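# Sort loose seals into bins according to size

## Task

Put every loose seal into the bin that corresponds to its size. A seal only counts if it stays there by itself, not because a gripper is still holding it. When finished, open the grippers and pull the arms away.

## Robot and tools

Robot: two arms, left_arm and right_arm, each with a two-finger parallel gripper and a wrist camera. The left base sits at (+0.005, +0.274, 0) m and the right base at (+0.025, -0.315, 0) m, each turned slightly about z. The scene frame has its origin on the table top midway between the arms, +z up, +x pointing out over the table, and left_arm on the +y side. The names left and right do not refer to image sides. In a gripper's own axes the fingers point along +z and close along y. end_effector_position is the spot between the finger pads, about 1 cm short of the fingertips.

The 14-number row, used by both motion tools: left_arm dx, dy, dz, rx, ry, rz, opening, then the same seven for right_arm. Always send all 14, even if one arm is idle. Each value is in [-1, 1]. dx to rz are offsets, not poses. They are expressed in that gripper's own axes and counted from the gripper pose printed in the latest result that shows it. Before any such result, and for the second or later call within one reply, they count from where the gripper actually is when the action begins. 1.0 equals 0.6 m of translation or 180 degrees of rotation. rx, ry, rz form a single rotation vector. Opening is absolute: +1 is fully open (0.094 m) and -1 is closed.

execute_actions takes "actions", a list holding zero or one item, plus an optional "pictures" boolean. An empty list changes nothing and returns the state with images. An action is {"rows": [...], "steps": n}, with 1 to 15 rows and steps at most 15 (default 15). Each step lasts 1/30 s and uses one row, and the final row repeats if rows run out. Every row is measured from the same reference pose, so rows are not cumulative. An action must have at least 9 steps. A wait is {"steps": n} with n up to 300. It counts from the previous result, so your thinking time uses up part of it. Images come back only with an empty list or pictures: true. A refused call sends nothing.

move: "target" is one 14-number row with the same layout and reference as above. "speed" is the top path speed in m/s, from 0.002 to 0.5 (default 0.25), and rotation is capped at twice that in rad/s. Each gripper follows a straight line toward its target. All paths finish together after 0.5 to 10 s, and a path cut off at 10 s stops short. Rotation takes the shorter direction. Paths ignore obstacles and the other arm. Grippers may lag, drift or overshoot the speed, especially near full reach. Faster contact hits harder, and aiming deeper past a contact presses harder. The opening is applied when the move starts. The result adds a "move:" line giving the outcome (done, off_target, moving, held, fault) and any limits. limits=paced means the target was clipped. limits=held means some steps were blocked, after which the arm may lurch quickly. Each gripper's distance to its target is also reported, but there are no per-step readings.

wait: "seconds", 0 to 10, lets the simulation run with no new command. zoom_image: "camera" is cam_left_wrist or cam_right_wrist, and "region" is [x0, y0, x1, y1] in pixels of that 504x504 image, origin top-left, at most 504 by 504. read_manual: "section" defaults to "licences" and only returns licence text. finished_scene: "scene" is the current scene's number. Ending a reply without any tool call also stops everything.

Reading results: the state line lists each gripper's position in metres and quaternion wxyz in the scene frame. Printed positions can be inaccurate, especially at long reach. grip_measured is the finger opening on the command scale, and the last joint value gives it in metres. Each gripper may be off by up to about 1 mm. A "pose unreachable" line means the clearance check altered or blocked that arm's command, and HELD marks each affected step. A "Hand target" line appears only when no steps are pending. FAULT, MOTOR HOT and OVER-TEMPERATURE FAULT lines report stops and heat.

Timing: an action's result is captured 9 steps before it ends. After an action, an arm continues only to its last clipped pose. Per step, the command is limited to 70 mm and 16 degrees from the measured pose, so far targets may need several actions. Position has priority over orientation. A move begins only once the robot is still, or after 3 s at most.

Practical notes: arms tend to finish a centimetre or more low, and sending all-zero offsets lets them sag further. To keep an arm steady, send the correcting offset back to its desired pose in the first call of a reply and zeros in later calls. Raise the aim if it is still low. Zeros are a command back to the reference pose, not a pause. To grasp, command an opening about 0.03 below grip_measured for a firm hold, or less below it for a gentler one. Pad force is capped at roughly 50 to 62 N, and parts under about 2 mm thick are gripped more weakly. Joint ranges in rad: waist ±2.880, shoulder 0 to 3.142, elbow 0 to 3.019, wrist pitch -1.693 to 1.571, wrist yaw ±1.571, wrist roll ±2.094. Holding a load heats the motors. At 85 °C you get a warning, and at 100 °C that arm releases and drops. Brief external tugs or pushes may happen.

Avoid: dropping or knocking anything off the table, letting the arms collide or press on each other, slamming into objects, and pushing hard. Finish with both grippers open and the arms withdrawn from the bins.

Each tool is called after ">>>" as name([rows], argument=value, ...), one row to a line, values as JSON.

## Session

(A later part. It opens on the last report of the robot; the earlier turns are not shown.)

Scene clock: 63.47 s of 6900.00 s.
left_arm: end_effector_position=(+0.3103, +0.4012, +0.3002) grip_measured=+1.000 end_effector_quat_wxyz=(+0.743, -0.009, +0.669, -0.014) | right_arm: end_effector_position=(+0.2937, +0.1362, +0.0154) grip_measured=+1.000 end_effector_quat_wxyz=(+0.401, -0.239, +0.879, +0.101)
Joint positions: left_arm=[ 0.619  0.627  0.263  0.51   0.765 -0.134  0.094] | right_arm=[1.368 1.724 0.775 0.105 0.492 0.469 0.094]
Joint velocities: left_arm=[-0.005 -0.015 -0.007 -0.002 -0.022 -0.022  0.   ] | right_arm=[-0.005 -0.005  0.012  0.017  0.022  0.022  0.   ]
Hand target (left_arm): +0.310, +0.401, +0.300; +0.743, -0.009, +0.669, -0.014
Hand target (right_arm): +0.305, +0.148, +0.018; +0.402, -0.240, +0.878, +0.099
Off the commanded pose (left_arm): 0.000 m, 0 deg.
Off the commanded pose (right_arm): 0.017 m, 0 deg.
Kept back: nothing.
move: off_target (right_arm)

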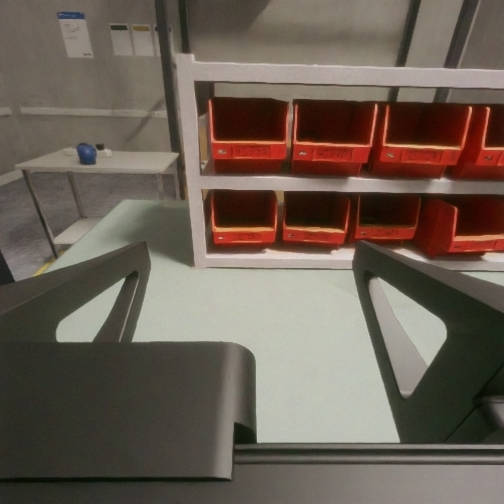

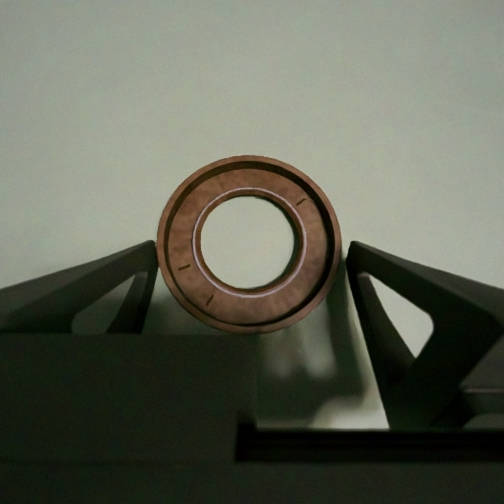

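>>> move(target=[0,0,0,0,0,0,1, -0.0377,0.004,0.029,0,0,0,1], speed=0.03)

Scene clock: 65.10 s of 6900.00 s.
left_arm: end_effector_position=(+0.3103, +0.4012, +0.3002) grip_measured=+1.000 end_effector_quat_wxyz=(+0.743, -0.009, +0.669, -0.014) | right_arm: end_effector_position=(+0.3031, +0.1395, +0.0153) grip_measured=+1.000 end_effector_quat_wxyz=(+0.396, -0.238, +0.881, +0.102)
Joint positions: left_arm=[ 0.619  0.627  0.263  0.51   0.765 -0.134  0.094] | right_arm=[1.347 1.734 0.796 0.095 0.471 0.46  0.094]
Joint velocities: left_arm=[-0.005  0.015 -0.007  0.022  0.022  0.051  0.   ] | right_arm=[ 0.005  0.005  0.017 -0.007 -0.022 -0.022  0.   ]
Hand target (left_arm): +0.310, +0.401, +0.300; +0.743, -0.009, +0.669, -0.014
Hand target (right_arm): +0.316, +0.152, +0.021; +0.401, -0.239, +0.879, +0.101
Off the commanded pose (left_arm): 0.000 m, 0 deg.
Off the commanded pose (right_arm): 0.020 m, 1 deg.
Kept back: nothing.
move: off_target (right_arm)

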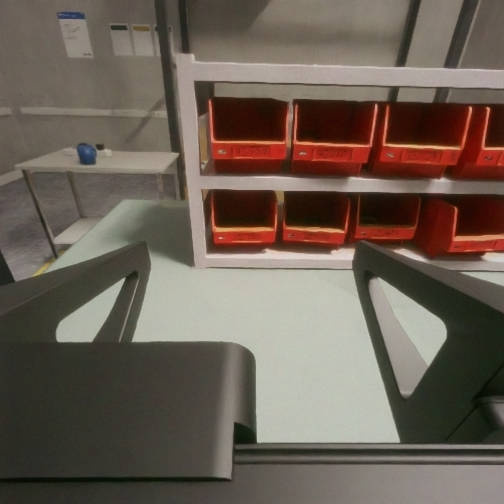

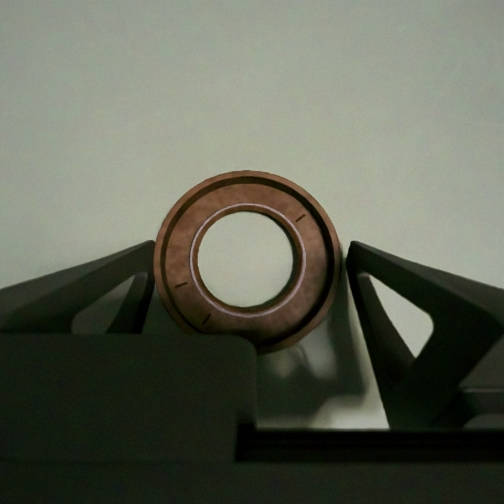

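>>> move(target=[0,0,0,0,0,0,1, 0,0,0,0,0,0,0.87], speed=0.03)

Scene clock: 66.03 s of 6900.00 s.
left_arm: end_effector_position=(+0.3103, +0.4012, +0.3002) grip_measured=+1.000 end_effector_quat_wxyz=(+0.743, -0.009, +0.669, -0.014) | right_arm: end_effector_position=(+0.3030, +0.1396, +0.0153) grip_measured=+0.885 end_effector_quat_wxyz=(+0.396, -0.238, +0.881, +0.102)
Joint positions: left_arm=[ 0.619  0.627  0.263  0.51   0.765 -0.134  0.094] | right_arm=[1.347 1.734 0.796 0.095 0.47  0.46  0.089]
Joint velocities: left_arm=[-0.015 -0.015 -0.012  0.002  0.022 -0.037  0.   ] | right_arm=[-0.005 -0.015 -0.002  0.017  0.066  0.037 -0.001]
Hand target (left_arm): +0.310, +0.401, +0.300; +0.743, -0.009, +0.669, -0.014
Hand target (right_arm): +0.303, +0.140, +0.015; +0.396, -0.238, +0.881, +0.102
Off the commanded pose (left_arm): 0.000 m, 0 deg.
Off the commanded pose (right_arm): 0.000 m, 0 deg.
Kept back: nothing.
move: done

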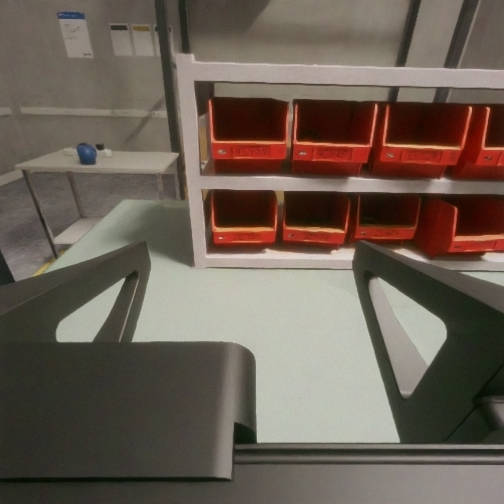

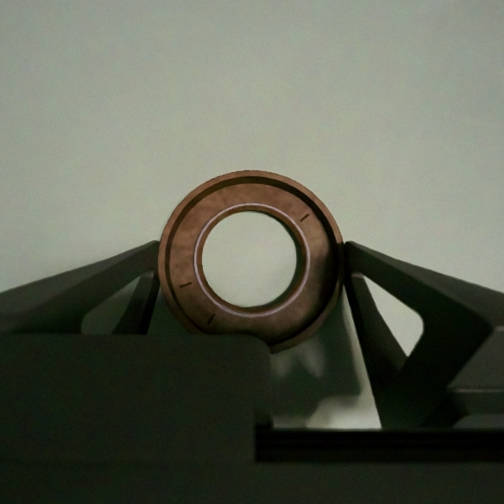

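>>> move(target=[0,0,0,0,0,0,1, -0.153,0,-0.129,0,0,0,0.85], speed=0.1)

Scene clock: 68.07 s of 6900.00 s.
left_arm: end_effector_position=(+0.3103, +0.4012, +0.3002) grip_measured=+1.000 end_effector_quat_wxyz=(+0.743, -0.009, +0.669, -0.014) | right_arm: end_effector_position=(+0.2943, +0.1190, +0.1008) grip_measured=+0.874 end_effector_quat_wxyz=(+0.376, -0.250, +0.889, +0.077)
Joint positions: left_arm=[ 0.619  0.627  0.263  0.51   0.765 -0.134  0.094] | right_arm=[ 1.347  1.5    0.847 -0.26   0.47   0.46   0.088]
Joint velocities: left_arm=[-0.005  0.005 -0.017 -0.012 -0.007  0.022  0.   ] | right_arm=[-0.015 -0.024  0.022 -0.017  0.051 -0.037  0.   ]
Hand target (left_arm): +0.310, +0.401, +0.300; +0.743, -0.009, +0.669, -0.014
Hand target (right_arm): +0.304, +0.141, +0.136; +0.396, -0.238, +0.881, +0.103
Off the commanded pose (left_arm): 0.000 m, 0 deg.
Off the commanded pose (right_arm): 0.043 m, 4 deg.
Kept back: nothing.
move: off_target (right_arm)

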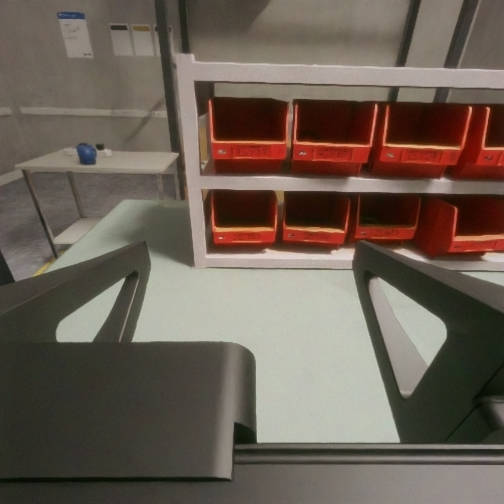

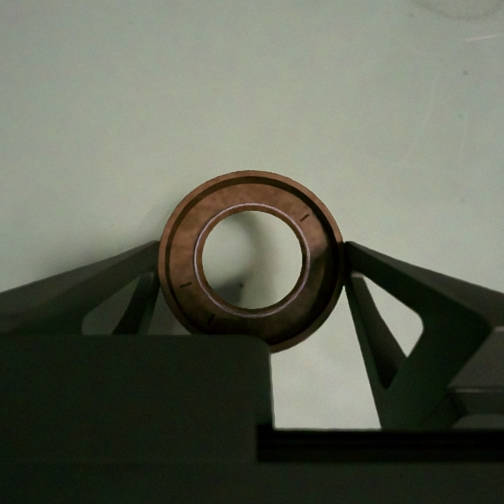

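>>> move(target=[0,0,0,0,0,0,1, -0.3975,-0.865,-0.1755,0.149,-0.2177,0.0857,0.843], speed=0.2)

Scene clock: 72.47 s of 6900.00 s.
left_arm: end_effector_position=(+0.3103, +0.4012, +0.3002) grip_measured=+1.000 end_effector_quat_wxyz=(+0.743, -0.009, +0.669, -0.014) | right_arm: end_effector_position=(+0.6118, -0.2684, +0.3213) grip_measured=+0.874 end_effector_quat_wxyz=(+0.645, -0.004, +0.764, -0.000)
Joint positions: left_arm=[ 0.619  0.627  0.263  0.51   0.765 -0.134  0.094] | right_arm=[0.289 1.326 0.918 0.238 0.105 0.012 0.088]
Joint velocities: left_arm=[-0.005 -0.005  0.002  0.012 -0.037 -0.022  0.   ] | right_arm=[ 0.005 -0.005  0.022  0.002  0.022  0.022  0.   ]
Hand target (left_arm): +0.310, +0.401, +0.300; +0.743, -0.009, +0.669, -0.014
Hand target (right_arm): +0.627, -0.268, +0.374; +0.684, -0.002, +0.730, +0.003
Off the commanded pose (left_arm): 0.000 m, 0 deg.
Off the commanded pose (right_arm): 0.052 m, 6 deg.
Kept back: nothing.
move: off_target (right_arm)

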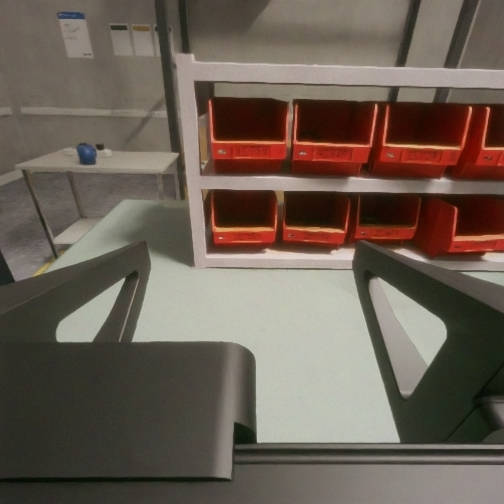

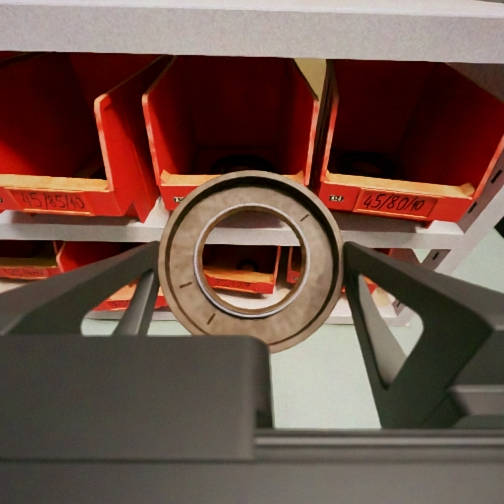

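>>> move(target=[0.385,-0.86,-0.114,0.158,0.2524,0.059,1, -0.135,0.025,0.18,0,-0.054,0,0.843], speed=0.2)

Scene clock: 77.20 s of 6900.00 s.
left_arm: end_effector_position=(+0.2539, -0.1048, +0.0682) grip_measured=+1.000 end_effector_quat_wxyz=(+0.408, +0.235, +0.876, -0.100) | right_arm: end_effector_position=(+0.7118, -0.2577, +0.3269) grip_measured=+0.874 end_effector_quat_wxyz=(+0.669, -0.002, +0.743, +0.000)
Joint positions: left_arm=[-1.315  1.426  0.598  0.003 -0.491 -0.449  0.094] | right_arm=[0.289 1.587 1.17  0.311 0.108 0.01  0.088]
Joint velocities: left_arm=[-0.015  0.005 -0.007 -0.012 -0.037 -0.051  0.   ] | right_arm=[ 0.005 -0.005  0.012  0.012 -0.037 -0.022 -0.   ]
Hand target (left_arm): +0.256, -0.117, +0.074; +0.409, +0.233, +0.876, -0.106
Hand target (right_arm): +0.725, -0.252, +0.382; +0.707, -0.004, +0.707, +0.001
Off the commanded pose (left_arm): 0.022 m, 1 deg.
Off the commanded pose (right_arm): 0.060 m, 6 deg.
Kept back: nothing.
move: off_target (left_arm, right_arm)

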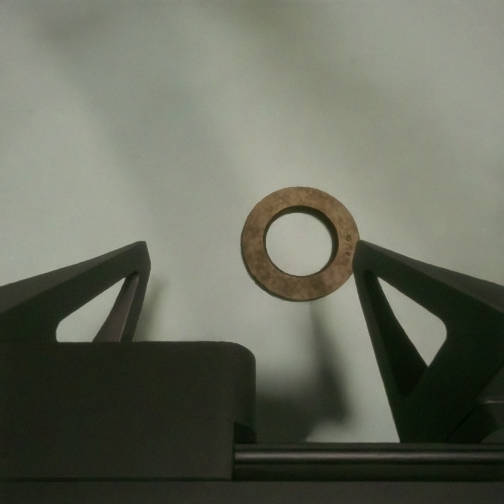

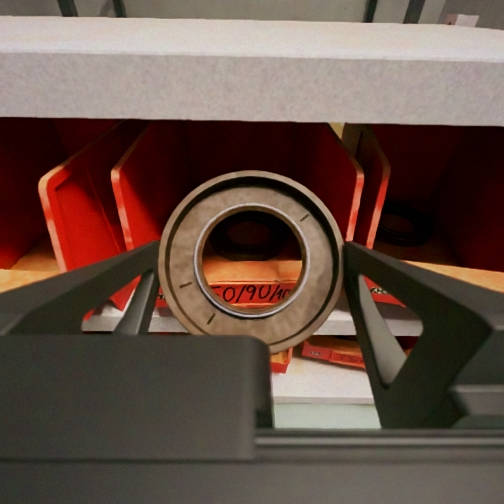

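>>> execute_actions(actions=[])

Scene clock: 78.40 s of 6900.00 s.
left_arm: end_effector_position=(+0.2539, -0.1048, +0.0682) grip_measured=+1.000 end_effector_quat_wxyz=(+0.408, +0.234, +0.877, -0.100) | right_arm: end_effector_position=(+0.7118, -0.2577, +0.3269) grip_measured=+0.874 end_effector_quat_wxyz=(+0.669, -0.002, +0.743, +0.000)
Joint positions: left_arm=[-1.315  1.426  0.598  0.003 -0.491 -0.451  0.094] | right_arm=[0.289 1.587 1.17  0.311 0.108 0.01  0.088]
Joint velocities: left_arm=[-0.015 -0.015 -0.007  0.022  0.051  0.095  0.   ] | right_arm=[ 0.005  0.005  0.002 -0.002  0.022  0.051 -0.001]
Hand target (left_arm): +0.256, -0.117, +0.074; +0.409, +0.233, +0.876, -0.106
Hand target (right_arm): +0.725, -0.252, +0.382; +0.707, -0.004, +0.707, +0.001
Off the commanded pose (left_arm): 0.022 m, 1 deg.
Off the commanded pose (right_arm): 0.060 m, 6 deg.
Kept back: nothing.
Steps of this call (steps 1 to 36: nothing new was sent). Readings (end_effector_position):
1: left_arm (+0.2539, -0.1048, +0.0682) | right_arm (+0.7118, -0.2577, +0.3269)
2: left_arm (+0.2539, -0.1048, +0.0682) | right_arm (+0.7118, -0.2577, +0.3269)
4: left_arm (+0.2539, -0.1048, +0.0682) | right_arm (+0.7118, -0.2577, +0.3269)
8: left_arm (+0.2539, -0.1048, +0.0682) | right_arm (+0.7118, -0.2577, +0.3269)
36: the state above

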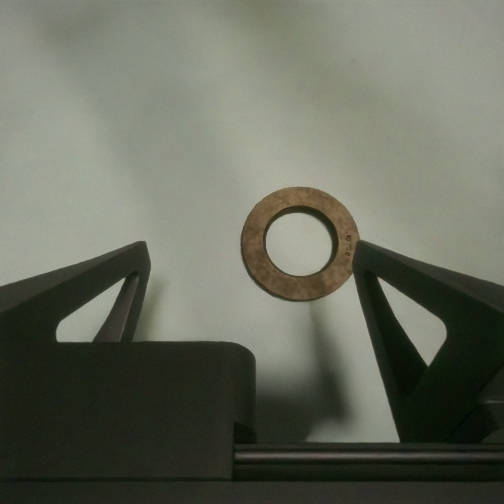

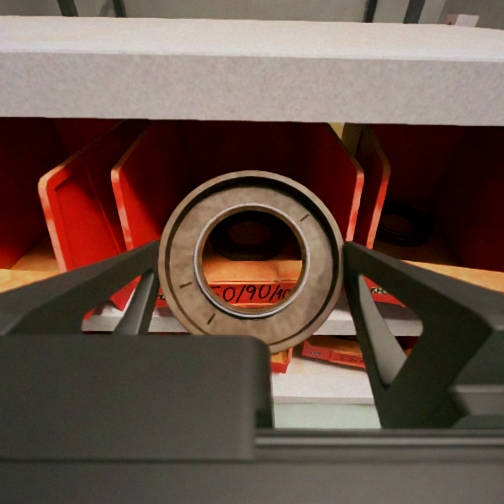

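>>> move(target=[0.0, -0.065, 0.07, 0, 0, 0, 1.0, -0.117, 0.018, 0.186, 0, -0.033, 0, 0.843], speed=0.12)

Scene clock: 81.47 s of 6900.00 s.
left_arm: end_effector_position=(+0.2579, -0.1340, +0.0333) grip_measured=+1.000 end_effector_quat_wxyz=(+0.398, +0.240, +0.881, -0.085) | right_arm: end_effector_position=(+0.8129, -0.2462, +0.3329) grip_measured=+0.874 end_effector_quat_wxyz=(+0.678, -0.001, +0.735, +0.002)
Joint positions: left_arm=[-1.337  1.588  0.672  0.044 -0.51  -0.47   0.094] | right_arm=[0.289 1.833 1.498 0.252 0.107 0.01  0.088]
Joint velocities: left_arm=[ 0.005 -0.015  0.002  0.017 -0.007 -0.11   0.   ] | right_arm=[-0.005  0.015  0.007 -0.017  0.037 -0.022 -0.   ]
Hand target (left_arm): +0.261, -0.153, +0.041; +0.408, +0.234, +0.877, -0.100
Hand target (right_arm): +0.824, -0.246, +0.383; +0.707, -0.002, +0.708, +0.001
Off the commanded pose (left_arm): 0.022 m, 2 deg.
Off the commanded pose (right_arm): 0.055 m, 5 deg.
Kept back: nothing.
move: off_target (left_arm, right_arm)

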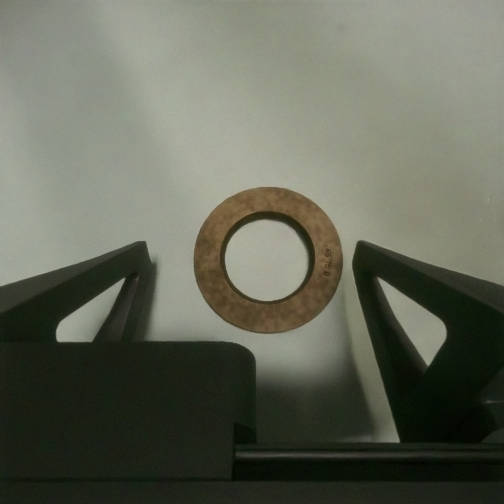

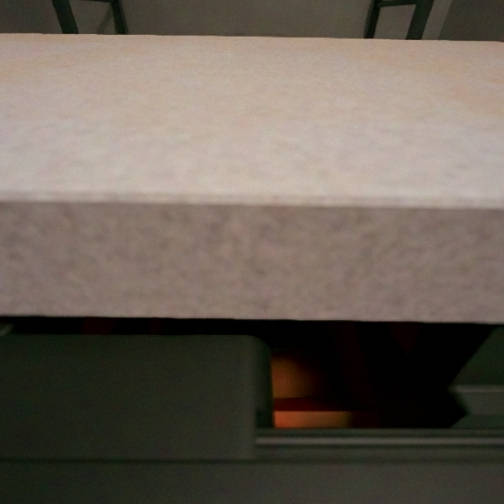

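>>> move(target=[-0.007, -0.038, 0.034, 0, 0, 0, 1.0, -0.085, 0, 0.011, 0, -0.03, 0, 1.0], speed=0.08)

Scene clock: 83.27 s of 6900.00 s.
left_arm: end_effector_position=(+0.2603, -0.1468, +0.0207) grip_measured=+1.000 end_effector_quat_wxyz=(+0.394, +0.242, +0.883, -0.077) | right_arm: end_effector_position=(+0.8133, -0.2461, +0.3322) grip_measured=+1.000 end_effector_quat_wxyz=(+0.678, -0.001, +0.735, +0.002)
Joint positions: left_arm=[-1.345  1.648  0.711  0.044 -0.519 -0.478  0.094] | right_arm=[0.289 1.835 1.498 0.254 0.107 0.01  0.094]
Joint velocities: left_arm=[-0.005 -0.005  0.012  0.012  0.037 -0.007  0.   ] | right_arm=[-0.005  0.005 -0.042  0.002 -0.081 -0.037  0.   ]
Hand target (left_arm): +0.262, -0.162, +0.022; +0.398, +0.240, +0.881, -0.085
Hand target (right_arm): +0.819, -0.246, +0.383; +0.711, -0.001, +0.703, +0.002
Off the commanded pose (left_arm): 0.016 m, 1 deg.
Off the commanded pose (right_arm): 0.052 m, 5 deg.
Kept back: nothing.
move: off_target (left_arm, right_arm)

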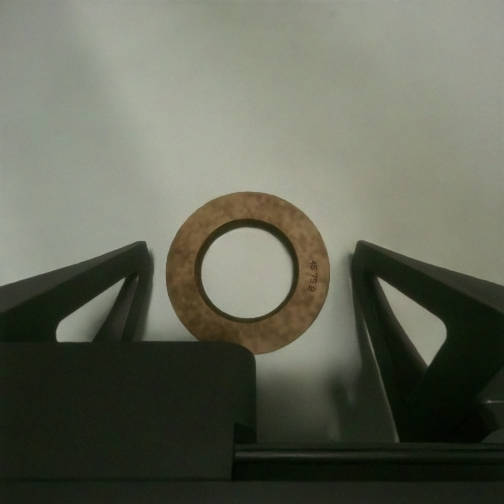

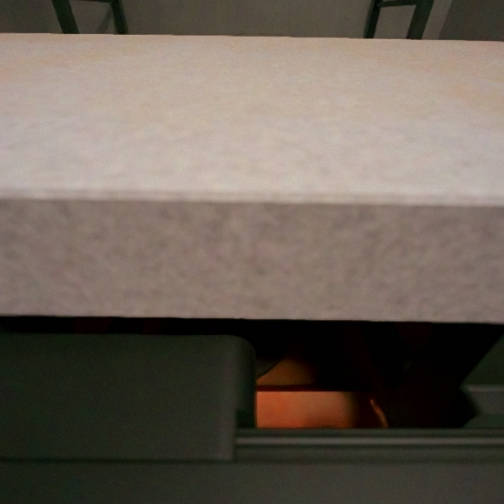

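>>> move(target=[-0.001, -0.017, 0.014, 0, 0, 0, 1.0, -0.047, 0, -0.323, 0, -0.03, 0, 1.0], speed=0.2)

Scene clock: 85.87 s of 6900.00 s.
left_arm: end_effector_position=(+0.2604, -0.1464, +0.0203) grip_measured=+1.000 end_effector_quat_wxyz=(+0.395, +0.239, +0.884, -0.076) | right_arm: end_effector_position=(+0.6258, -0.2515, +0.3735) grip_measured=+1.000 end_effector_quat_wxyz=(+0.705, +0.004, +0.709, +0.003)
Joint positions: left_arm=[-1.346  1.65   0.711  0.044 -0.523 -0.484  0.094] | right_arm=[0.327 1.347 0.972 0.369 0.151 0.01  0.094]
Joint velocities: left_arm=[-0.015  0.005  0.007 -0.017 -0.081 -0.022  0.   ] | right_arm=[-0.015  0.005 -0.012  0.022  0.022 -0.051  0.   ]
Hand target (left_arm): +0.261, -0.158, +0.015; +0.394, +0.242, +0.883, -0.077
Hand target (right_arm): +0.623, -0.247, +0.377; +0.711, -0.001, +0.703, +0.002
Off the commanded pose (left_arm): 0.013 m, 0 deg.
Off the commanded pose (right_arm): 0.006 m, 1 deg.
Kept back: nothing.
move: off_target (left_arm)

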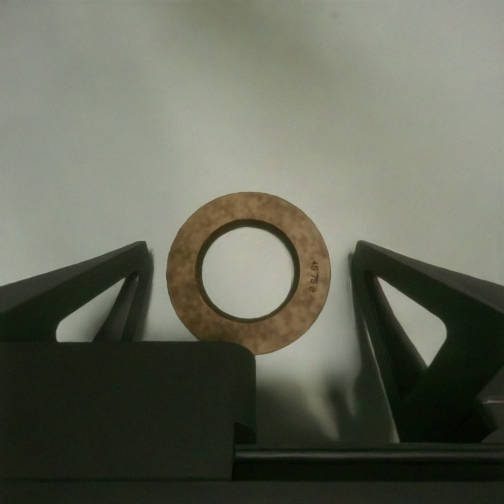

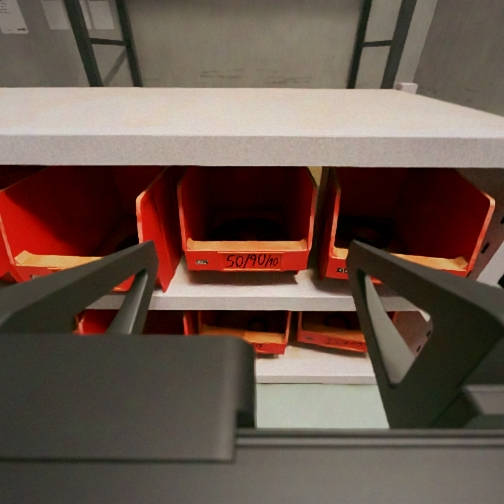

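>>> move(target=[0.012, -0.017, 0.024, 0, 0, 0, 1.0, 0.1, -0.333, -0.5, 0, 0.2, 0, 1.0], speed=0.3)

Scene clock: 88.60 s of 6900.00 s.
left_arm: end_effector_position=(+0.2626, -0.1490, +0.0190) grip_measured=+1.000 end_effector_quat_wxyz=(+0.401, +0.230, +0.883, -0.082) | right_arm: end_effector_position=(+0.3209, -0.4490, +0.2985) grip_measured=+1.000 end_effector_quat_wxyz=(+0.442, +0.017, +0.897, +0.010)
Joint positions: left_arm=[-1.346  1.663  0.711  0.072 -0.53  -0.496  0.094] | right_arm=[-0.52   0.698  0.776 -0.865 -0.537 -0.433  0.094]
Joint velocities: left_arm=[-0.015  0.005  0.002  0.017 -0.051  0.007  0.   ] | right_arm=[-0.005  0.015  0.012 -0.007 -0.066 -0.051  0.   ]
Hand target (left_arm): +0.260, -0.156, +0.005; +0.395, +0.239, +0.884, -0.076
Hand target (right_arm): +0.325, -0.452, +0.317; +0.451, +0.005, +0.892, +0.000
Off the commanded pose (left_arm): 0.017 m, 1 deg.
Off the commanded pose (right_arm): 0.016 m, 2 deg.
Kept back: nothing.
move: off_target (left_arm, right_arm)

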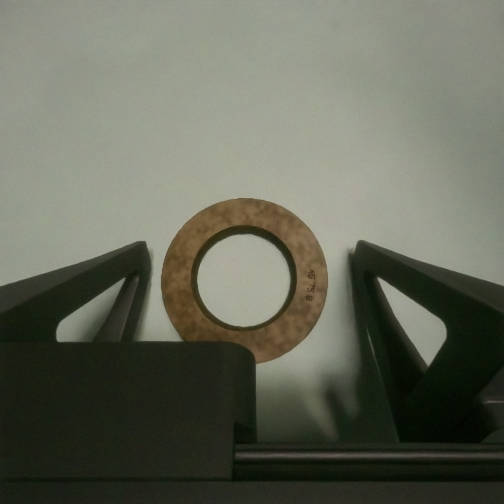

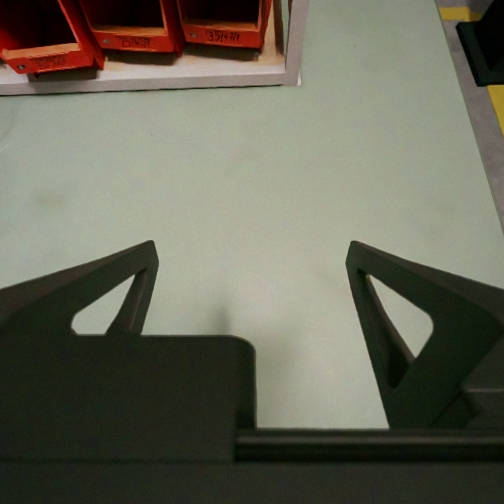

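>>> execute_actions([
  {"rows": [[0.014, -0.010, 0.002, 0, 0, 0, 1.0, 0, 0, 0, 0, 0, 0, 1.0]], "steps": 15},
], pictures=true)

Scene clock: 90.93 s of 6900.00 s.
left_arm: end_effector_position=(+0.2602, -0.1504, +0.0200) grip_measured=+1.000 end_effector_quat_wxyz=(+0.404, +0.227, +0.882, -0.083) | right_arm: end_effector_position=(+0.3209, -0.4490, +0.2985) grip_measured=+1.000 end_effector_quat_wxyz=(+0.442, +0.016, +0.897, +0.009)
Joint positions: left_arm=[-1.354  1.663  0.711  0.074 -0.541 -0.505  0.094] | right_arm=[-0.52   0.698  0.776 -0.865 -0.537 -0.436  0.094]
Joint velocities: left_arm=[-0.034 -0.005 -0.002 -0.012 -0.037  0.007  0.   ] | right_arm=[-0.005 -0.005  0.012 -0.017 -0.081 -0.051  0.   ]
Steps of this call (steps 1 to 64: nothing new was sent; steps 65 to 70: the first 6 steps of this action). Readings (end_effector_position):
65: left_arm (+0.2627, -0.1489, +0.0195) | right_arm (+0.3209, -0.4490, +0.2985)
66: left_arm (+0.2625, -0.1490, +0.0198) | right_arm (+0.3209, -0.4490, +0.2985)
68: left_arm (+0.2613, -0.1497, +0.0200) | right_arm (+0.3209, -0.4490, +0.2985)
70: the state above

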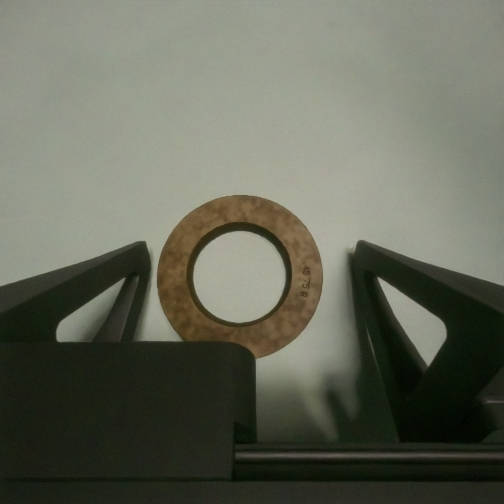

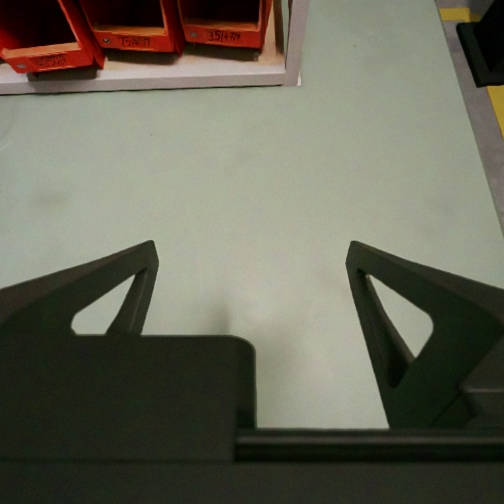

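>>> execute_actions([
  {"rows": [[0.01, 0.008, -0.004, 0, 0, 0, 0.75, 0, 0, 0, 0, 0, 0, 1.0]], "steps": 12},
], pictures=true)

>>> execute_actions([
  {"rows": [[0.008, 0, 0, 0, 0, 0, 0.56, 0, 0, 0, 0, 0, 0, 1.0]], "steps": 15},
], pictures=true)

Scene clock: 91.57 s of 6900.00 s.
left_arm: end_effector_position=(+0.2590, -0.1487, +0.0189) grip_measured=+0.762 end_effector_quat_wxyz=(+0.404, +0.227, +0.882, -0.083) | right_arm: end_effector_position=(+0.3209, -0.4490, +0.2985) grip_measured=+1.000 end_effector_quat_wxyz=(+0.442, +0.016, +0.897, +0.009)
Joint positions: left_arm=[-1.356  1.661  0.704  0.079 -0.541 -0.507  0.083] | right_arm=[-0.52   0.698  0.776 -0.865 -0.537 -0.436  0.094]
Joint velocities: left_arm=[-0.015 -0.015 -0.056  0.051 -0.051 -0.037 -0.018] | right_arm=[ 0.005  0.005 -0.002  0.007  0.007 -0.022  0.   ]
Off your previous action's commanded pose (left_arm): 0.009 m, 0 deg at its last step (step 9 of this call).
Off your previous action's commanded pose (right_arm): 0.000 m, 0 deg at its last step (step 9 of this call).
Steps of this call (steps 1 to 9: the last 9 steps of your previous action; steps 10 to 16: nothing new was sent; steps 17 to 19: the first 3 steps of this action). Readings (end_effector_position):
17: left_arm (+0.2594, -0.1499, +0.0193) | right_arm (+0.3209, -0.4490, +0.2985)
18: left_arm (+0.2591, -0.1491, +0.0189) | right_arm (+0.3209, -0.4490, +0.2985)
19: the state above

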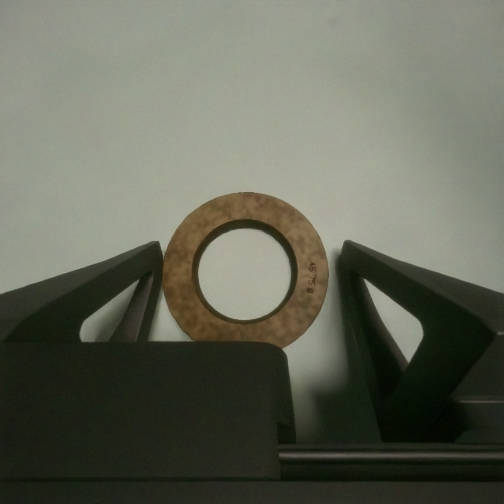

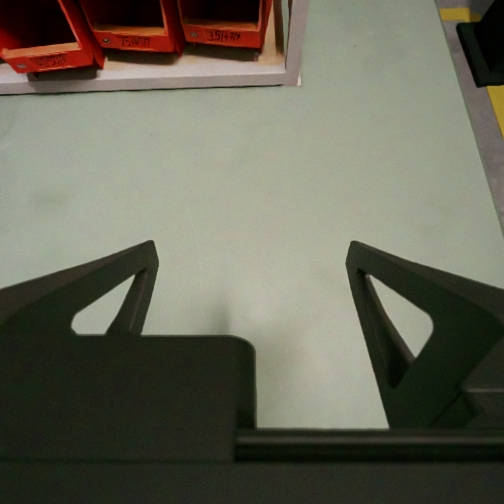

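Scene clock: 92.07 s of 6900.00 s.
left_arm: end_effector_position=(+0.2590, -0.1482, +0.0188) grip_measured=+0.576 end_effector_quat_wxyz=(+0.405, +0.226, +0.882, -0.084) | right_arm: end_effector_position=(+0.3209, -0.4490, +0.2985) grip_measured=+1.000 end_effector_quat_wxyz=(+0.442, +0.016, +0.897, +0.009)
Joint positions: left_arm=[-1.356  1.661  0.702  0.083 -0.543 -0.508  0.074] | right_arm=[-0.52   0.698  0.776 -0.865 -0.537 -0.436  0.094]
Joint velocities: left_arm=[ 0.005  0.015 -0.002 -0.017  0.007 -0.022  0.001] | right_arm=[-0.005 -0.005  0.002 -0.002  0.007 -0.022  0.   ]
Off your previous action's commanded pose (left_arm): 0.005 m, 0 deg at its last step (step 9 of this call).
Off your previous action's commanded pose (right_arm): 0.000 m, 0 deg at its last step (step 9 of this call).
Steps of this call (steps 1 to 9: the last 9 steps of your previous action; steps 10 to 15: the first 6 steps of this action, its rows measured from where the robot was after step 9). Readings (end_effector_position):
9: left_arm (+0.2588, -0.1483, +0.0187) | right_arm (+0.3209, -0.4490, +0.2985)
10: left_arm (+0.2590, -0.1482, +0.0188) | right_arm (+0.3209, -0.4490, +0.2985)
11: left_arm (+0.2590, -0.1482, +0.0188) | right_arm (+0.3209, -0.4490, +0.2985)
13: left_arm (+0.2590, -0.1482, +0.0188) | right_arm (+0.3209, -0.4490, +0.2985)
15: the state above

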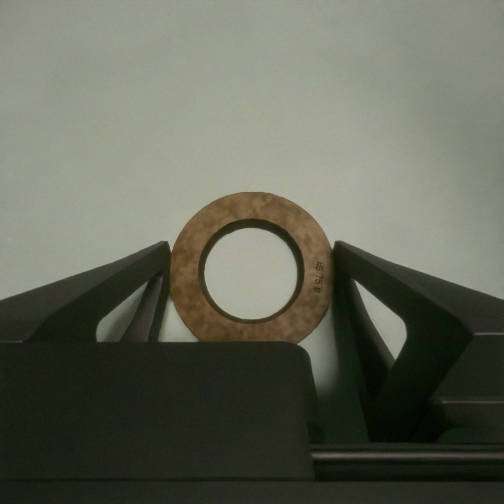

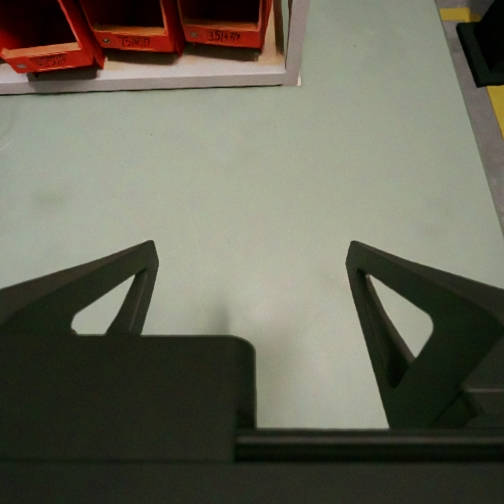

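>>> execute_actions([
  {"rows": [[0.005, 0, 0, 0, 0, 0, 0.545, 0, 0, 0, 0, 0, 0, 1.0],[0.005, 0, 0, 0, 0, 0, 0.545, 0, 0, 0, 0, 0, 0, 1.0],[0.005, 0, 0, 0, 0, 0, 0.545, 0, 0, 0, 0, 0, 0, 1.0],[0.005, 0, 0, 0, 0, 0, 0.545, 0, 0, 0, 0, 0, 0, 1.0],[-0.01, 0, -0.008, 0, 0, 0, 0.545, 0, 0, 0, 0, 0, 0, 1.0],[-0.02, 0, -0.017, 0, 0, 0, 0.545, 0, 0, 0, 0, 0, 0, 1.0],[-0.03, 0, -0.025, 0, 0, 0, 0.545, 0, 0, 0, 0, 0, 0, 1.0],[-0.04, 0, -0.034, 0, 0, 0, 0.545, 0, 0, 0, 0, 0, 0, 1.0],[-0.05, 0, -0.042, 0, 0, 0, 0.545, 0, 0, 0, 0, 0, 0, 1.0],[-0.06, 0, -0.05, 0, 0, 0, 0.545, 0, 0, 0, 0, 0, 0, 1.0],[-0.07, 0, -0.059, 0, 0, 0, 0.545, 0, 0, 0, 0, 0, 0, 1.0],[-0.08, 0, -0.067, 0, 0, 0, 0.545, 0, 0, 0, 0, 0, 0, 1.0]], "steps": 15},
], pictures=false)

>>> execute_actions(actions=[])

Scene clock: 93.03 s of 6900.00 s.
left_arm: end_effector_position=(+0.2588, -0.1475, +0.0190) grip_measured=+0.566 end_effector_quat_wxyz=(+0.404, +0.227, +0.882, -0.082) | right_arm: end_effector_position=(+0.3209, -0.4490, +0.2985) grip_measured=+1.000 end_effector_quat_wxyz=(+0.442, +0.016, +0.897, +0.009)
Joint positions: left_arm=[-1.356  1.659  0.702  0.077 -0.543 -0.508  0.074] | right_arm=[-0.52   0.698  0.776 -0.865 -0.537 -0.436  0.094]
Joint velocities: left_arm=[ 0.005 -0.103 -0.007 -0.266 -0.051 -0.051  0.   ] | right_arm=[-0.005  0.005 -0.017  0.007  0.007  0.095  0.   ]
Off your previous action's commanded pose (left_arm): 0.005 m, 0 deg at its last step (step 9 of this call).
Off your previous action's commanded pose (right_arm): 0.000 m, 0 deg at its last step (step 9 of this call).
Steps of this call (steps 1 to 9: the last 9 steps of your previous action; steps 10 to 23: nothing new was sent; steps 24 to 29: the first 6 steps of this action). Readings (end_effector_position):
24: left_arm (+0.2591, -0.1482, +0.0188) | right_arm (+0.3209, -0.4490, +0.2985)
25: left_arm (+0.2591, -0.1482, +0.0188) | right_arm (+0.3209, -0.4490, +0.2985)
27: left_arm (+0.2591, -0.1482, +0.0188) | right_arm (+0.3209, -0.4490, +0.2985)
29: the state above

Scene clock: 93.33 s of 6900.00 s.
left_arm: end_effector_position=(+0.2536, -0.1336, +0.0556) grip_measured=+0.566 end_effector_quat_wxyz=(+0.394, +0.233, +0.886, -0.068) | right_arm: end_effector_position=(+0.3209, -0.4490, +0.2985) grip_measured=+1.000 end_effector_quat_wxyz=(+0.442, +0.016, +0.897, +0.009)
Joint positions: left_arm=[-1.356  1.532  0.709 -0.093 -0.543 -0.508  0.074] | right_arm=[-0.52   0.698  0.776 -0.865 -0.537 -0.436  0.094]
Joint velocities: left_arm=[ 0.005 -0.396  0.095 -0.232  0.007 -0.066 -0.001] | right_arm=[-0.005 -0.005  0.007 -0.002 -0.051  0.007  0.   ]
Hand target (left_arm): +0.259, -0.150, +0.081; +0.406, +0.226, +0.882, -0.084
Hand target (right_arm): +0.321, -0.449, +0.298; +0.442, +0.016, +0.897, +0.009
Off the commanded pose (left_arm): 0.032 m, 2 deg.
Off the commanded pose (right_arm): 0.000 m, 0 deg.
Kept back: nothing.
Steps of this call (steps 1 to 9: the last 9 steps of your previous action). Readings (end_effector_position):
1: left_arm (+0.2582, -0.1460, +0.0199) | right_arm (+0.3209, -0.4490, +0.2985)
2: left_arm (+0.2574, -0.1436, +0.0210) | right_arm (+0.3209, -0.4490, +0.2985)
4: left_arm (+0.2555, -0.1388, +0.0261) | right_arm (+0.3209, -0.4490, +0.2985)
8: left_arm (+0.2533, -0.1328, +0.0492) | right_arm (+0.3209, -0.4490, +0.2985)
9: the state above

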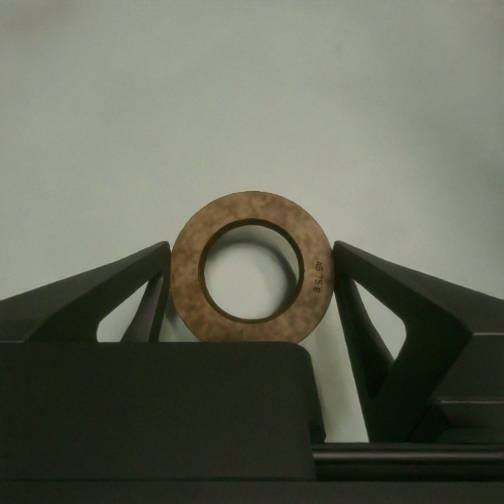

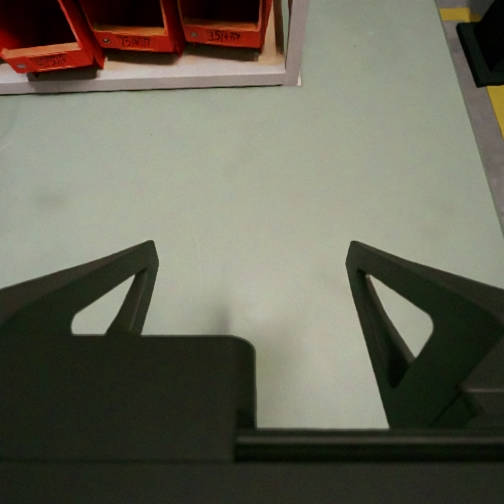

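>>> move(target=[-0.348, 0.973, -0.197, -0.1357, -0.2015, -0.0823, 0.54, 0, 0, 0, 0, 0, 0, 1.0], speed=0.3)

Scene clock: 97.53 s of 6900.00 s.
left_arm: end_effector_position=(+0.5617, +0.3331, +0.3026) grip_measured=+0.566 end_effector_quat_wxyz=(+0.654, -0.001, +0.756, -0.002) | right_arm: end_effector_position=(+0.3209, -0.4490, +0.2985) grip_measured=+1.000 end_effector_quat_wxyz=(+0.442, +0.016, +0.897, +0.009)
Joint positions: left_arm=[0.008 1.278 0.804 0.328 0.154 0.018 0.074] | right_arm=[-0.52   0.698  0.776 -0.865 -0.537 -0.436  0.094]
Joint velocities: left_arm=[-0.005 -0.005 -0.007 -0.017  0.022 -0.007 -0.   ] | right_arm=[-0.005 -0.015  0.022  0.002  0.051  0.051  0.   ]
Hand target (left_arm): +0.575, +0.334, +0.326; +0.674, -0.000, +0.739, -0.003
Hand target (right_arm): +0.321, -0.449, +0.298; +0.442, +0.016, +0.897, +0.009
Off the commanded pose (left_arm): 0.025 m, 3 deg.
Off the commanded pose (right_arm): 0.000 m, 0 deg.
Kept back: nothing.
move: off_target (left_arm)

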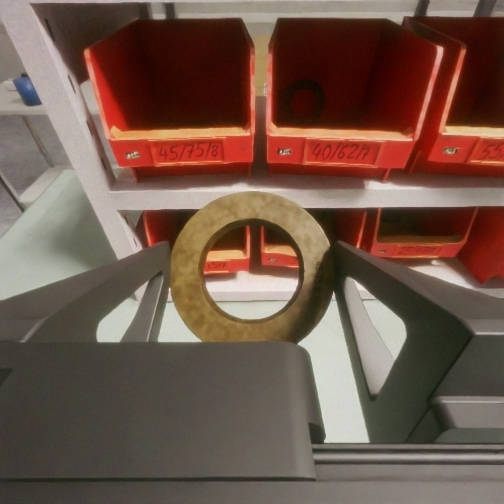

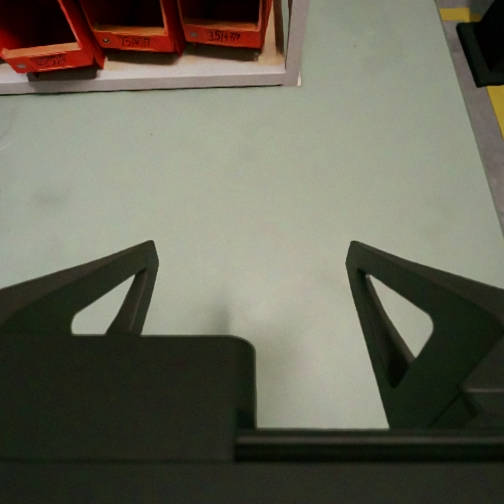

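>>> move(target=[-0.129, 0.128, 0.171, 0, -0.035, 0, 0.54, 0, 0, 0, 0, 0, 0, 1.0], speed=0.25)

Scene clock: 99.60 s of 6900.00 s.
left_arm: end_effector_position=(+0.6632, +0.4009, +0.3502) grip_measured=+0.566 end_effector_quat_wxyz=(+0.685, +0.000, +0.729, -0.004) | right_arm: end_effector_position=(+0.3209, -0.4490, +0.2985) grip_measured=+1.000 end_effector_quat_wxyz=(+0.442, +0.016, +0.897, +0.009)
Joint positions: left_arm=[0.112 1.534 1.142 0.328 0.263 0.011 0.074] | right_arm=[-0.52   0.698  0.776 -0.865 -0.537 -0.436  0.094]
Joint velocities: left_arm=[ 0.005 -0.005  0.002 -0.017 -0.051 -0.051 -0.001] | right_arm=[-0.024  0.005 -0.007 -0.007  0.022  0.051  0.   ]
Hand target (left_arm): +0.674, +0.407, +0.365; +0.695, -0.001, +0.719, -0.003
Hand target (right_arm): +0.321, -0.449, +0.298; +0.442, +0.016, +0.897, +0.009
Off the commanded pose (left_arm): 0.020 m, 2 deg.
Off the commanded pose (right_arm): 0.000 m, 0 deg.
Kept back: nothing.
move: off_target (left_arm)

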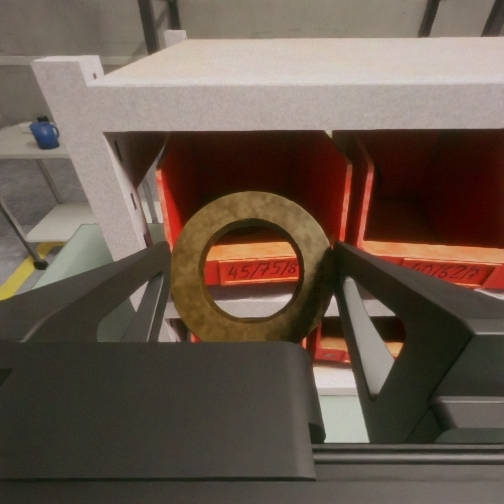

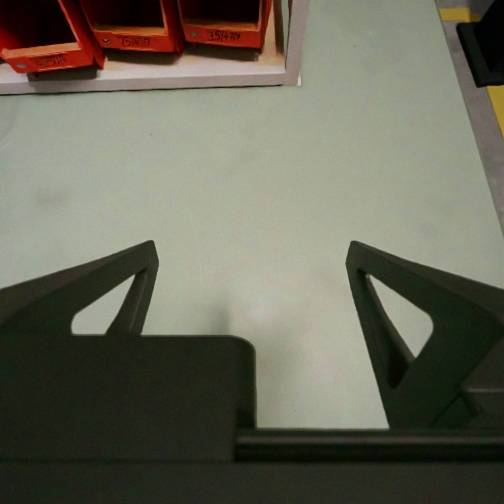

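>>> move(target=[-0.037, 0.010, 0.263, 0, -0.012, 0, 0.54, 0, 0, 0, 0, 0, 0, 1.0], speed=0.13)

Scene clock: 102.23 s of 6900.00 s.
left_arm: end_effector_position=(+0.8086, +0.4065, +0.3451) grip_measured=+0.566 end_effector_quat_wxyz=(+0.689, -0.003, +0.725, -0.004) | right_arm: end_effector_position=(+0.3209, -0.4490, +0.2985) grip_measured=+1.000 end_effector_quat_wxyz=(+0.442, +0.016, +0.897, +0.009)
Joint positions: left_arm=[0.062 1.891 1.598 0.241 0.208 0.002 0.074] | right_arm=[-0.52   0.698  0.776 -0.865 -0.537 -0.436  0.094]
Joint velocities: left_arm=[ 0.015 -0.005  0.017 -0.007  0.037 -0.022  0.   ] | right_arm=[ 0.005 -0.005 -0.012 -0.007  0.037 -0.022  0.   ]
Hand target (left_arm): +0.820, +0.403, +0.363; +0.699, -0.000, +0.715, -0.005
Hand target (right_arm): +0.321, -0.449, +0.298; +0.442, +0.016, +0.897, +0.009
Off the commanded pose (left_arm): 0.022 m, 2 deg.
Off the commanded pose (right_arm): 0.000 m, 0 deg.
Kept back: nothing.
move: off_target (left_arm)

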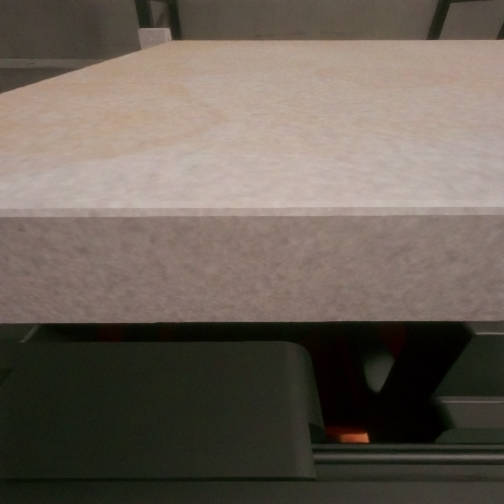

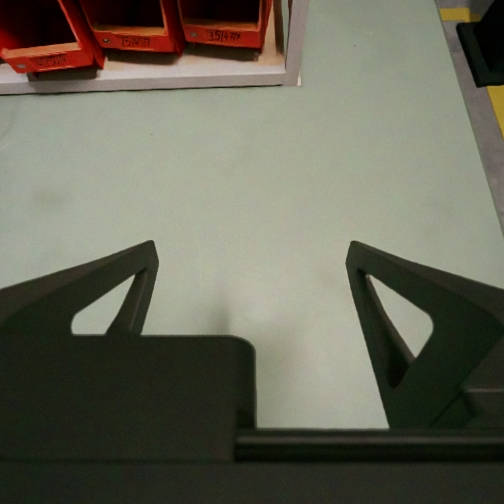

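>>> execute_actions([
  {"rows": [[-0.012, -0.005, 0.024, 0, -0.012, 0, 0.54, 0, 0, 0, 0, 0, 0, 1.0],[-0.009, -0.005, 0.024, 0, -0.012, 0, 0.54, 0, 0, 0, 0, 0, 0, 1.0],[-0.009, -0.005, 0.024, 0, -0.012, 0, 0.54, 0, 0, 0, 0, 0, 0, 1.0],[-0.009, -0.005, 0.024, 0, -0.012, 0, 0.54, 0, 0, 0, 0, 0, 0, 1.0],[-0.009, -0.005, 0.024, 0, -0.012, 0, 0.54, 0, 0, 0, 0, 0, 0, 1.0],[-0.009, -0.005, 0.024, 0, -0.012, 0, 0.54, 0, 0, 0, 0, 0, 0, 1.0],[-0.009, -0.005, 0.024, 0, -0.012, 0, 0.54, 0, 0, 0, 0, 0, 0, 1.0],[-0.009, -0.005, 0.024, 0, -0.012, 0, 1.0, 0, 0, 0, 0, 0, 0, 1.0]], "steps": 15},
], pictures=false)

>>> wait(seconds=0.3)

Scene clock: 103.40 s of 6900.00 s.
left_arm: end_effector_position=(+0.8093, +0.4070, +0.3449) grip_measured=+0.566 end_effector_quat_wxyz=(+0.691, -0.005, +0.723, -0.002) | right_arm: end_effector_position=(+0.3209, -0.4490, +0.2985) grip_measured=+1.000 end_effector_quat_wxyz=(+0.442, +0.016, +0.897, +0.009)
Joint positions: left_arm=[0.061 1.894 1.598 0.249 0.202 0.    0.074] | right_arm=[-0.52   0.698  0.776 -0.865 -0.537 -0.436  0.094]
Joint velocities: left_arm=[-0.005 -0.015 -0.012 -0.002  0.007  0.007  0.001] | right_arm=[ 0.015 -0.005 -0.002 -0.002  0.022  0.051  0.   ]
Steps of this call (steps 1 to 29: nothing new was sent; steps 30 to 35: the first 6 steps of this action). Readings (end_effector_position):
30: left_arm (+0.8086, +0.4069, +0.3449) | right_arm (+0.3209, -0.4490, +0.2985)
31: left_arm (+0.8088, +0.4070, +0.3450) | right_arm (+0.3209, -0.4490, +0.2985)
33: left_arm (+0.8092, +0.4073, +0.3448) | right_arm (+0.3209, -0.4490, +0.2985)
35: the state above

Scene clock: 104.00 s of 6900.00 s.
left_arm: end_effector_position=(+0.8098, +0.4065, +0.3443) grip_measured=+1.000 end_effector_quat_wxyz=(+0.691, -0.005, +0.723, -0.002) | right_arm: end_effector_position=(+0.3209, -0.4490, +0.2985) grip_measured=+1.000 end_effector_quat_wxyz=(+0.442, +0.016, +0.897, +0.009)
Joint positions: left_arm=[ 0.06   1.896  1.598  0.252  0.201 -0.     0.094] | right_arm=[-0.52   0.698  0.776 -0.865 -0.537 -0.436  0.094]
Joint velocities: left_arm=[-0.015 -0.005  0.002 -0.002 -0.007 -0.066  0.   ] | right_arm=[-0.005  0.005 -0.002  0.017 -0.037 -0.081  0.   ]
Hand target (left_arm): +0.822, +0.403, +0.350; +0.702, -0.003, +0.712, -0.004
Hand target (right_arm): +0.321, -0.449, +0.298; +0.442, +0.016, +0.897, +0.009
Off the commanded pose (left_arm): 0.015 m, 2 deg.
Off the commanded pose (right_arm): 0.000 m, 0 deg.
Kept back: nothing.
Steps of this call (steps 1 to 9: the last 9 steps of your previous action; steps 10 to 18: nothing new was sent). Readings (end_effector_position):
1: left_arm (+0.8095, +0.4068, +0.3447) | right_arm (+0.3209, -0.4490, +0.2985)
2: left_arm (+0.8095, +0.4068, +0.3448) | right_arm (+0.3209, -0.4490, +0.2985)
4: left_arm (+0.8095, +0.4067, +0.3450) | right_arm (+0.3209, -0.4490, +0.2985)
8: left_arm (+0.8098, +0.4065, +0.3443) | right_arm (+0.3209, -0.4490, +0.2985)
18: the state above

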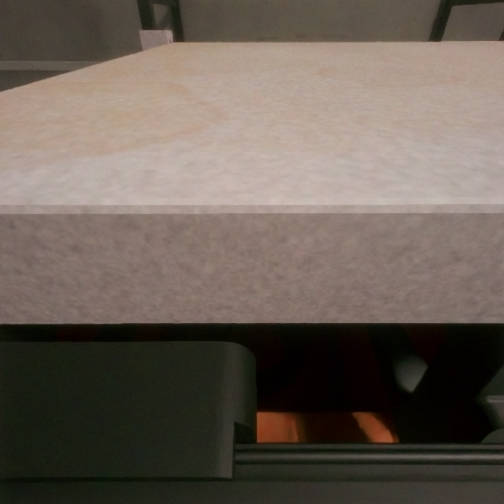

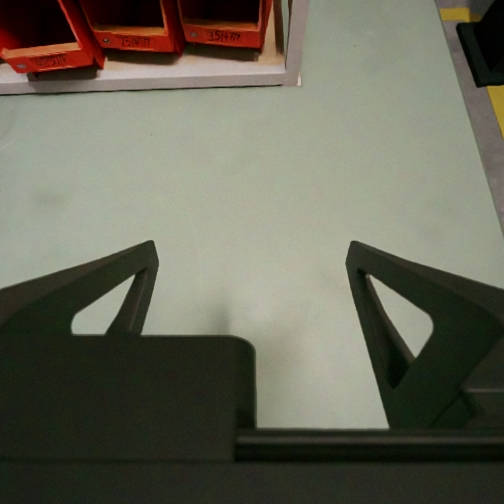

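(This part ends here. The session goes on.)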